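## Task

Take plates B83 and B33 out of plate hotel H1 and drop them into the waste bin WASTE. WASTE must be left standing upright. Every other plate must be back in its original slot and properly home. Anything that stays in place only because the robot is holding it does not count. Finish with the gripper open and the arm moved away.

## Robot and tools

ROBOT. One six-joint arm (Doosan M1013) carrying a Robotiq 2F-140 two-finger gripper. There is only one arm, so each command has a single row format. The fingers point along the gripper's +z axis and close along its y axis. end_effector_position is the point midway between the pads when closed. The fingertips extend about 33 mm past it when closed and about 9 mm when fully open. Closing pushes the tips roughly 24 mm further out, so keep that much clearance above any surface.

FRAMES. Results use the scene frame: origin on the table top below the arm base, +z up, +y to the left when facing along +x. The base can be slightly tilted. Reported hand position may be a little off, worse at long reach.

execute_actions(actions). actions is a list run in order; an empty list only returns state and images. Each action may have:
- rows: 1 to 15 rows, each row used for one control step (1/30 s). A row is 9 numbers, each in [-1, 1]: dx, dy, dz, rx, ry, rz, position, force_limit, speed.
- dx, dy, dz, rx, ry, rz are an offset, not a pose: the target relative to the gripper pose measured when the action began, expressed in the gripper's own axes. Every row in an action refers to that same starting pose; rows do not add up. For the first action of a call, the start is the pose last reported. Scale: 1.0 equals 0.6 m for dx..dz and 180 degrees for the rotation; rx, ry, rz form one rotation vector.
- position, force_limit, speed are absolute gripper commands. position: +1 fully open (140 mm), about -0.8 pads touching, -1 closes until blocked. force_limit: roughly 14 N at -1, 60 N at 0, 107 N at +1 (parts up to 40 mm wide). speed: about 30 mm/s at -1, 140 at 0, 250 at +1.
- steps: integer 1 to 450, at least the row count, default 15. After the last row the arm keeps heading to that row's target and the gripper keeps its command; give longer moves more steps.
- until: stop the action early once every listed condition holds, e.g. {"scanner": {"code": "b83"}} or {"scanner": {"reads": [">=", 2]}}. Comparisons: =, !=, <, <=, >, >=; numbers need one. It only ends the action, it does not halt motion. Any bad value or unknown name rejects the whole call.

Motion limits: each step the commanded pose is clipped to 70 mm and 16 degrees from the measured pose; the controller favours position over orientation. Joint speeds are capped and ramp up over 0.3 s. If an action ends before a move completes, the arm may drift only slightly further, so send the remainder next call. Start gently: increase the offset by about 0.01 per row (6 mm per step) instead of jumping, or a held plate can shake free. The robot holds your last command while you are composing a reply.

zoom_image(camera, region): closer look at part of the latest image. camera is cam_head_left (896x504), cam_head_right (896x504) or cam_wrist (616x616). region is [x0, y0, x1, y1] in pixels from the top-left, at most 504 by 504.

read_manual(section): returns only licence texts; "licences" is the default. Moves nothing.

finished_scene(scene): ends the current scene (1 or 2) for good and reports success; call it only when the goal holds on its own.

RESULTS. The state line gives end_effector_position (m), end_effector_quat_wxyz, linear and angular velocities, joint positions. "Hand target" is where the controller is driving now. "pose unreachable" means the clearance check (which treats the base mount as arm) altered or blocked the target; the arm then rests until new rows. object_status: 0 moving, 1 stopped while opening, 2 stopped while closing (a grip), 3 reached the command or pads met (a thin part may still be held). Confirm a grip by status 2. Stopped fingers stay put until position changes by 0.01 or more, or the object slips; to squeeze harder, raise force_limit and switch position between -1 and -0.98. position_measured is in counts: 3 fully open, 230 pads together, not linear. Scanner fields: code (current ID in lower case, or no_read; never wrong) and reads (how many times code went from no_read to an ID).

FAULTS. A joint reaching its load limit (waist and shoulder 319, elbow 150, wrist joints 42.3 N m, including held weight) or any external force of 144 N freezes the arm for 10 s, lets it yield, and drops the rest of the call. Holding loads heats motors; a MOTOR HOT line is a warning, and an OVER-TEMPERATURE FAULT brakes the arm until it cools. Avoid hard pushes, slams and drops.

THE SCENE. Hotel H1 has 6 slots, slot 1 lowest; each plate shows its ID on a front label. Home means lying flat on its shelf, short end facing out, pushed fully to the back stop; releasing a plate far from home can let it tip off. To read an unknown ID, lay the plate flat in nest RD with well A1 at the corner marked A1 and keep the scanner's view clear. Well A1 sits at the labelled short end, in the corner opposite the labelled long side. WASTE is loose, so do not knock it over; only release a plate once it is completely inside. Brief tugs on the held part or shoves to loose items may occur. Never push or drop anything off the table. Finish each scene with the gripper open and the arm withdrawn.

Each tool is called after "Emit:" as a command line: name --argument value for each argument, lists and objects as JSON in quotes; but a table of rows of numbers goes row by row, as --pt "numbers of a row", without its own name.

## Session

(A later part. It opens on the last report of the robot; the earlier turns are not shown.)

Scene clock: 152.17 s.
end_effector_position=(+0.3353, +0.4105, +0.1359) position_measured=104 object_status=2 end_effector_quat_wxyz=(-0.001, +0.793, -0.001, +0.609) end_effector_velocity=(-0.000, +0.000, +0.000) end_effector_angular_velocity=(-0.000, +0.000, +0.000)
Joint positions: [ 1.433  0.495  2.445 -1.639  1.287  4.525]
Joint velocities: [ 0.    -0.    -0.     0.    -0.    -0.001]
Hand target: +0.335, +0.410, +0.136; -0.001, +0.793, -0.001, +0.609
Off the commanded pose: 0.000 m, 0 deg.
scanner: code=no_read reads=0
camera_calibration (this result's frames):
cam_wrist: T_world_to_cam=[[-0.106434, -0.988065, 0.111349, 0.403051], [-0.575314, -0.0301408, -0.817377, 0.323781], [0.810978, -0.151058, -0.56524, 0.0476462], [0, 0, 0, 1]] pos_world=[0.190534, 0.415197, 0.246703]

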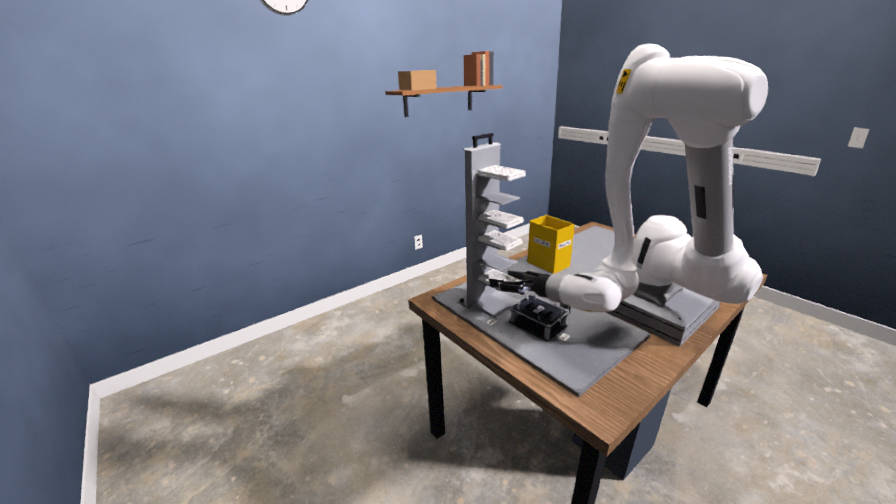

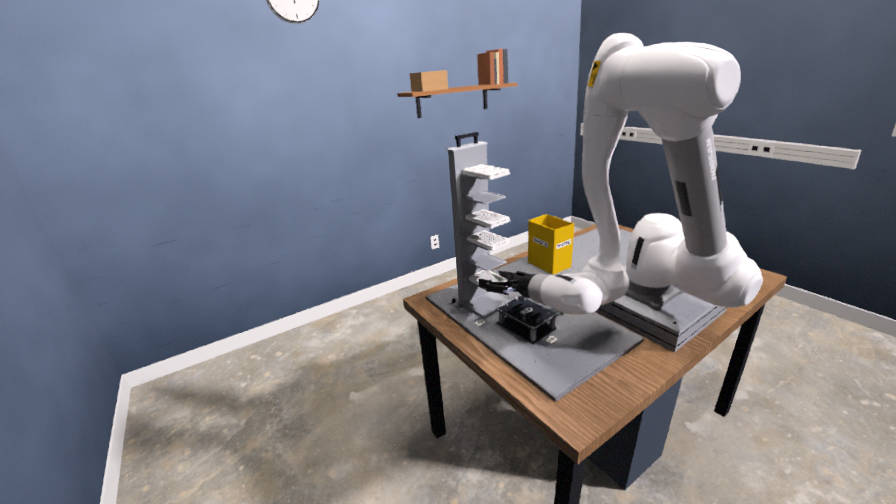

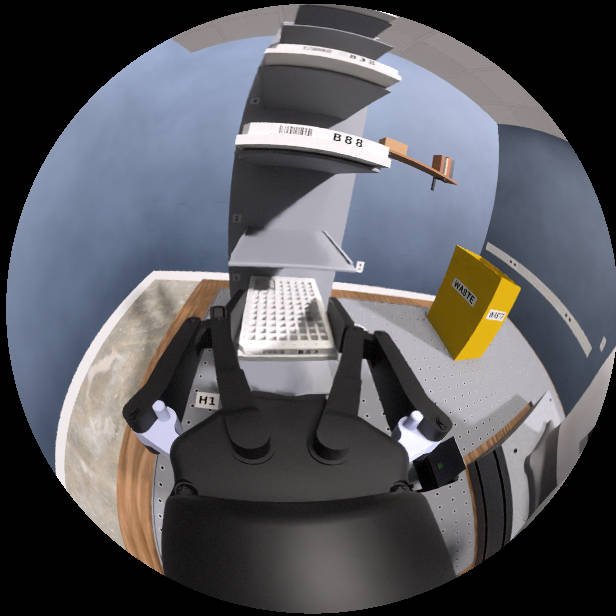

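Emit:
execute_actions --actions '[{"rows":[[0.004,0,0,0,0,0,-1,0,-0.5],[0.008,0,-0.005,0,0,0,-1,0,-0.5],[0.012,0,-0.015,0,0,0,-1,0,-0.5],[0.012,0,-0.03,0,0,0,-1,0,-0.5],[0.012,0,-0.05,0,0,0,-1,0,-0.5],[0.011,0,-0.07,0,0,0,-1,0,-0.5],[0.009,0,-0.09,0,0,0,-1,0,-0.5],[0.007,0,-0.11,0,0,0,-1,0,-0.5],[0.005,0,-0.13,0,0,0,-1,0,-0.5],[0.003,0,-0.15,0,0,0,-1,0,-0.5],[0.002,0,-0.175,0,0,0,-1,0,-0.5],[0,0,-0.2,0,0,0,-1,0,-0.5],[0,0,-0.22,0,0,0,-1,0,-0.5],[0,0,-0.245,0,0,0,-1,0,-0.5],[0,0,-0.275,0,0,0,-1,0,-0.5]],"steps":32},{"rows":[[0.02,0,0,0,0,0,-1,0,-0.5],[0.04,0,-0.01,0,-0.01,0,-1,0,-0.5],[0.07,0,-0.02,0,-0.02,0,-1,0,-0.5],[0.1,0,-0.027,0,-0.04,0,-1,0,-0.5],[0.13,0,-0.035,0,-0.06,0,-1,0,-0.5],[0.16,0,-0.043,0,-0.09,0,-1,0,-0.5],[0.19,0,-0.05,0,-0.12,0,-1,0,-0.5],[0.22,0,-0.06,0,-0.15,0,-1,0,-0.5],[0.25,0,-0.067,0,-0.18,0,-1,0,-0.5],[0.28,0,-0.075,0,-0.22,0,-1,0,-0.5],[0.35,0,-0.094,0,-0.4167,0,-1,0,-0.5]],"steps":55},{"rows":[[0,0.02,0,0,0,0,-1,0,0],[0,0.05,0,0,0,0,-1,0,0],[0,0.09,0,0,0,0,-1,0,0],[0.01,0.14,0,0,0,0,-1,0,0],[0.05,0.35,0,0,0,0,-1,0,0]],"steps":30}]'

Scene clock: 164.80 s.
end_effector_position=(+0.2054, +0.1997, +0.3950) position_measured=106 object_status=2 end_effector_quat_wxyz=(-0.001, +1.000, -0.000, -0.001) end_effector_velocity=(+0.000, +0.000, +0.000) end_effector_angular_velocity=(+0.002, -0.000, +0.000)
Joint positions: [ 0.595 -0.465  2.134  0.018  1.466  2.183]
Joint velocities: [-0.001 -0.001 -0.     0.002 -0.    -0.001]
Hand target: +0.205, +0.200, +0.395; -0.001, +1.000, -0.001, -0.001
Off the commanded pose: 0.001 m, 0 deg.
scanner: code=no_read reads=0
camera_calibration (this result's frames):
cam_wrist: T_world_to_cam=[[0.0825966, -0.988016, 0.130392, 0.105726], [-0.937431, -0.0326207, 0.346639, 0.0695227], [-0.338231, -0.150864, -0.928891, 0.647207], [0, 0, 0, 1]] pos_world=[0.275346, 0.204367, 0.5633]

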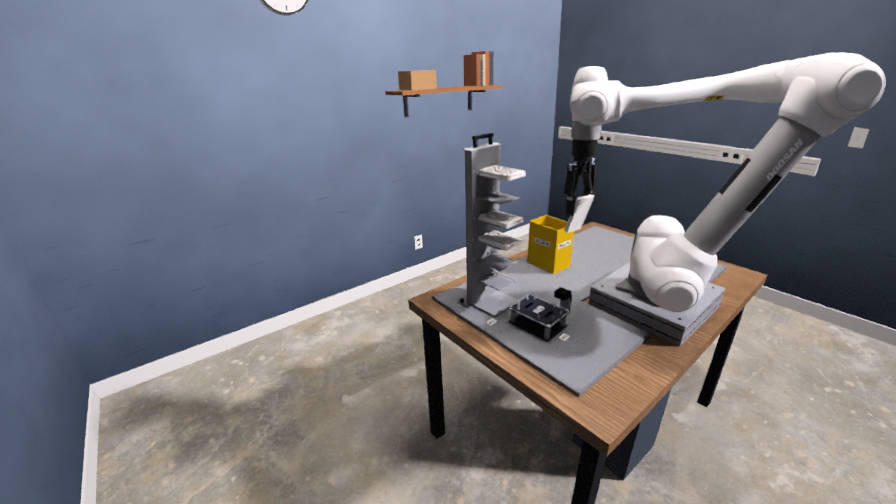

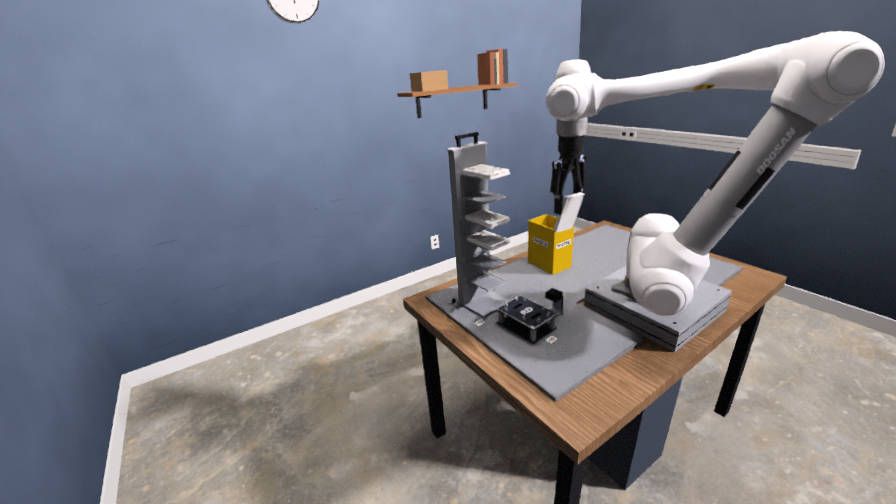

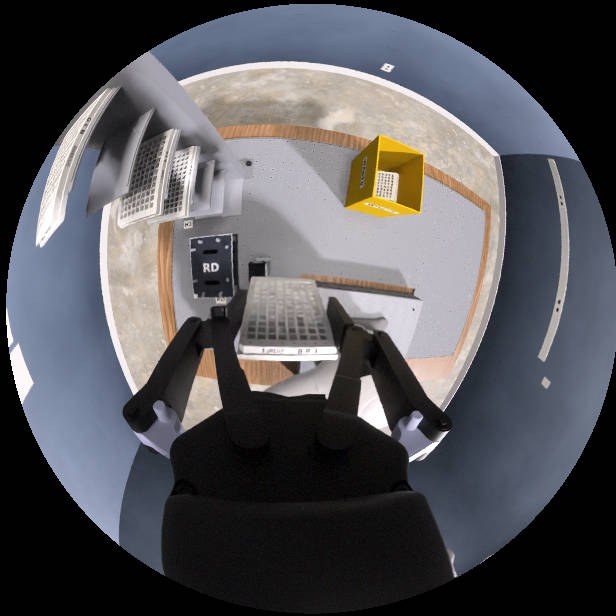

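Emit:
execute_actions --actions '[{"rows":[[0.02,0.015,0,0,0,-0.02,-1,0,0],[0.05,0.035,0,0,0,-0.05,-1,0,0],[0.09,0.06,0,0,0,-0.09,-1,0,0],[0.413,0.286,0.05,0,0,-0.485,-1,0,0]],"steps":48},{"rows":[[0,0,0.02,0,0,0,-1,0,0],[0,0,0.04,0,0,0,-1,0,0],[0,0,0.07,0,0,0,-1,0,0],[0,0,0.1,0,0,0,-1,0,0],[0,0,0.13,0,0,0,-1,0,0],[0,0,0.16,0,0,0,-1,0,0],[0,0,0.19,0,0,0,-1,0,0],[0,0,0.22,0,0,0,-1,0,0],[0,0,0.25,0,0,0,-1,0,0]],"steps":25}]'

Scene clock: 171.60 s.
end_effector_position=(+0.4526, +0.0290, +0.2144) position_measured=106 object_status=2 end_effector_quat_wxyz=(-0.002, +0.724, +0.690, -0.000) end_effector_velocity=(+0.000, -0.000, +0.000) end_effector_angular_velocity=(+0.000, -0.001, +0.000)
Joint positions: [-0.049 -0.024  2.171  0.022  1.001  0.005]
Joint velocities: [-0.    -0.     0.     0.    -0.001 -0.   ]
Hand target: +0.453, +0.029, +0.214; -0.002, +0.724, +0.690, -0.000
Off the commanded pose: 0.000 m, 0 deg.
scanner: code=no_read reads=0
camera_calibration (this result's frames):
cam_wrist: T_world_to_cam=[[0.991016, 0.035432, 0.128967, -0.500337], [-0.0109518, -0.939534, 0.342282, -0.0338008], [0.133296, -0.340619, -0.930704, 0.329784], [0, 0, 0, 1]] pos_world=[0.451513, 0.0983018, 0.383028]

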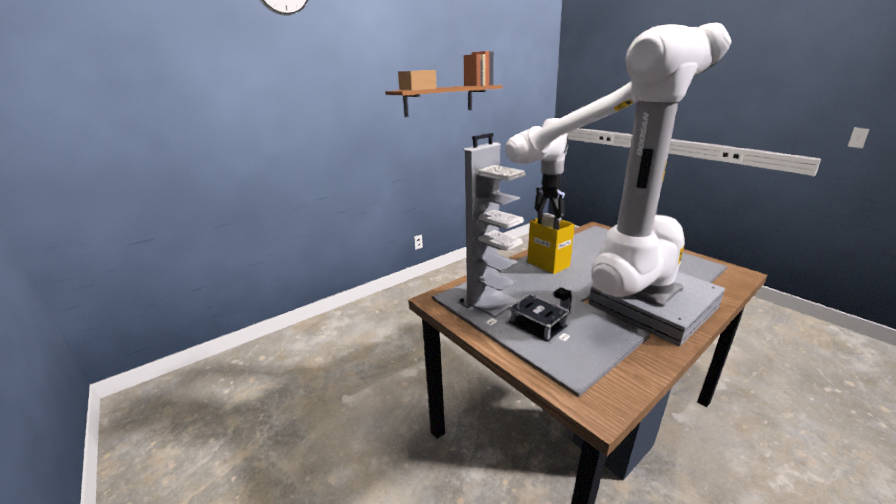

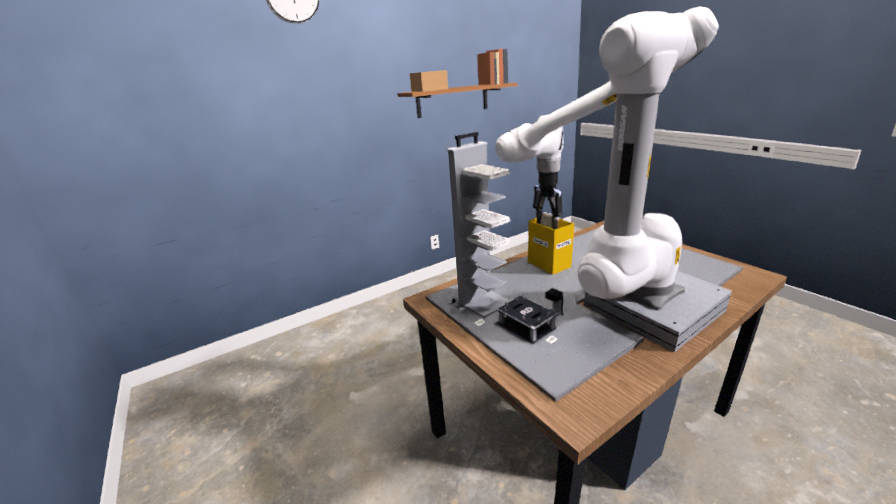

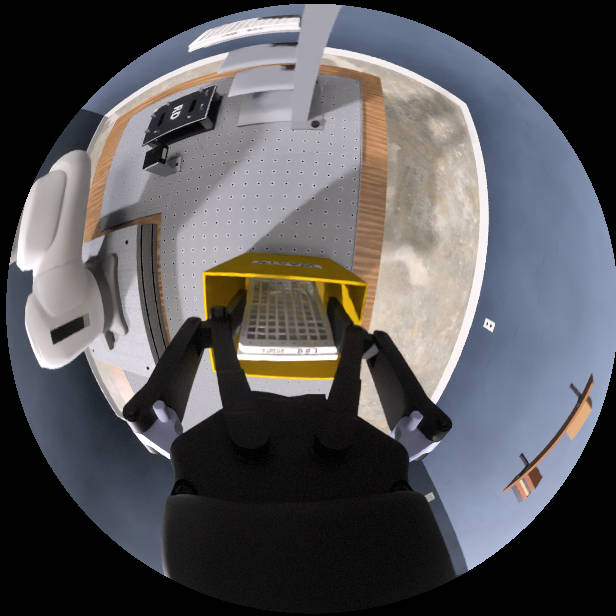

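Emit:
execute_actions --actions '[{"rows":[[0,0,0.008,0,0,0,-1,0,0],[0,0,0.016,0,0,0,-1,0,0],[0,0,0.024,0,0,0,-1,0,0],[0,0,0.032,0,0,0,-1,0,0],[0,0,0.04,0,0,0,-1,0,0],[0,0,0.048,0,0,0,-1,0,0],[0,0,0.056,0,0,0,-1,0,0],[0,0,0.064,0,0,0,-1,0,0],[0,0,0.073,0,0,0,-1,0,0]],"steps":20},{"rows":[[0,0,0,0,0,0,0.33,0,-0.5]],"steps":14},{"rows":[[0,0,-0.02,0,0,0,0.33,0,0],[0,0,-0.05,0,0,0,0.33,0,0],[0,0,-0.25,0,0,0,0.33,0,0]],"steps":24}]'

Scene clock: 177.13 s.
end_effector_position=(+0.4528, +0.0287, +0.3205) position_measured=87 object_status=3 end_effector_quat_wxyz=(-0.002, +0.724, +0.690, -0.000) end_effector_velocity=(+0.000, -0.000, -0.000) end_effector_angular_velocity=(+0.000, +0.000, +0.000)
Joint positions: [-0.054 -0.113  2.039  0.02   1.221  0.005]
Joint velocities: [-0.001  0.    -0.     0.    -0.    -0.002]
Hand target: +0.453, +0.029, +0.321; -0.002, +0.724, +0.690, -0.000
Off the commanded pose: 0.000 m, 0 deg.
scanner: code=no_read reads=0
camera_calibration (this result's frames):
cam_wrist: T_world_to_cam=[[0.991014, 0.0354387, 0.128976, -0.514164], [-0.0109638, -0.939495, 0.342386, -0.0704187], [0.133306, -0.340724, -0.930665, 0.428483], [0, 0, 0, 1]] pos_world=[0.451652, 0.0980575, 0.4892]

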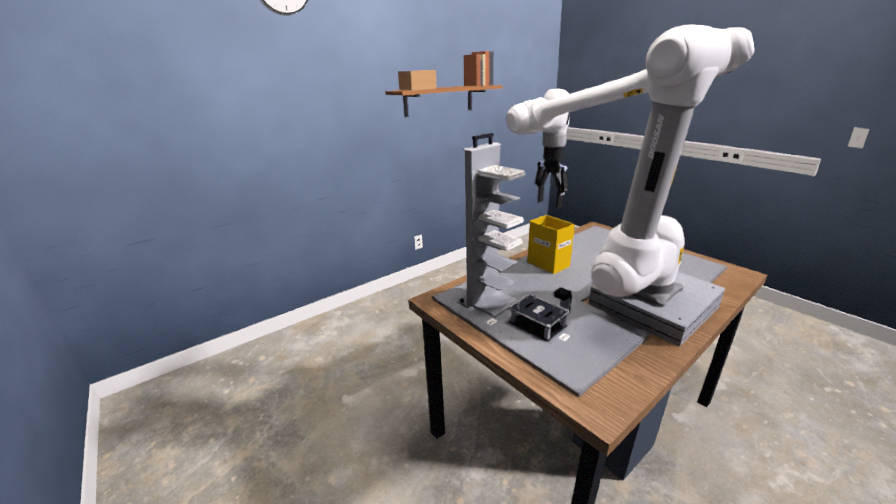

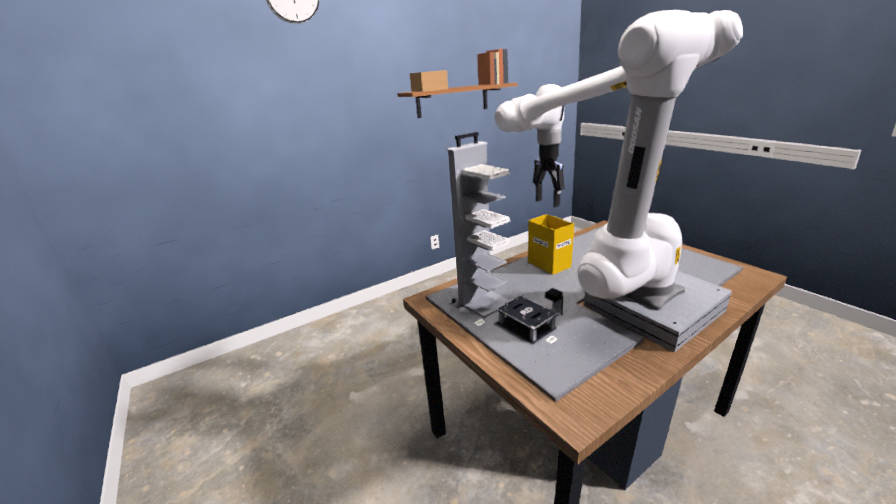

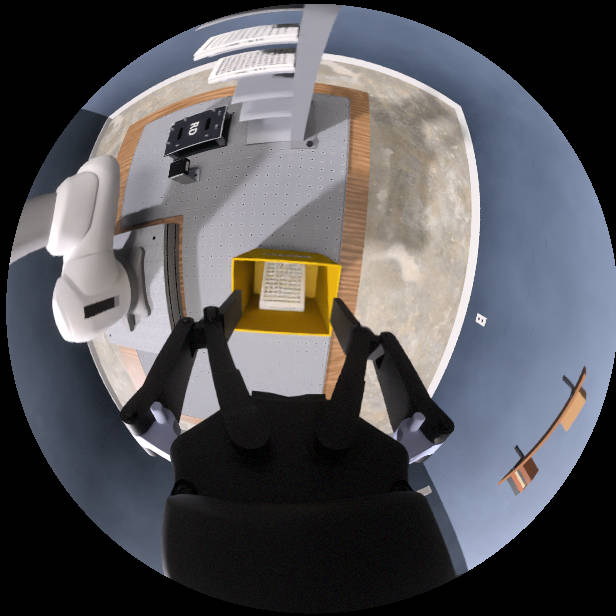

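Check the remaining plates are still pushed home.

Emit:
zoom_image --camera "cam_head_left" --region '[450, 140, 590, 320]'

Emit:
finished_scene --scene 1

Region (450, 140, 590, 320) of cam_head_left's 896x504 image, scaled by 2.800, with more detail than that image has.

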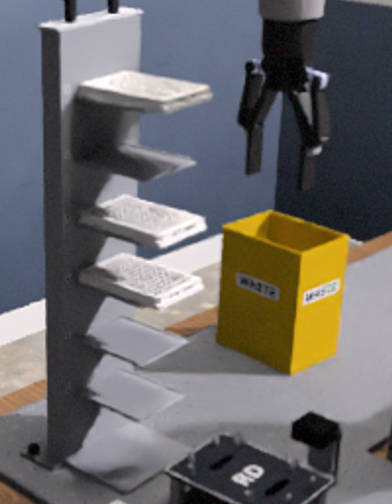

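The scene is finished: the task was done.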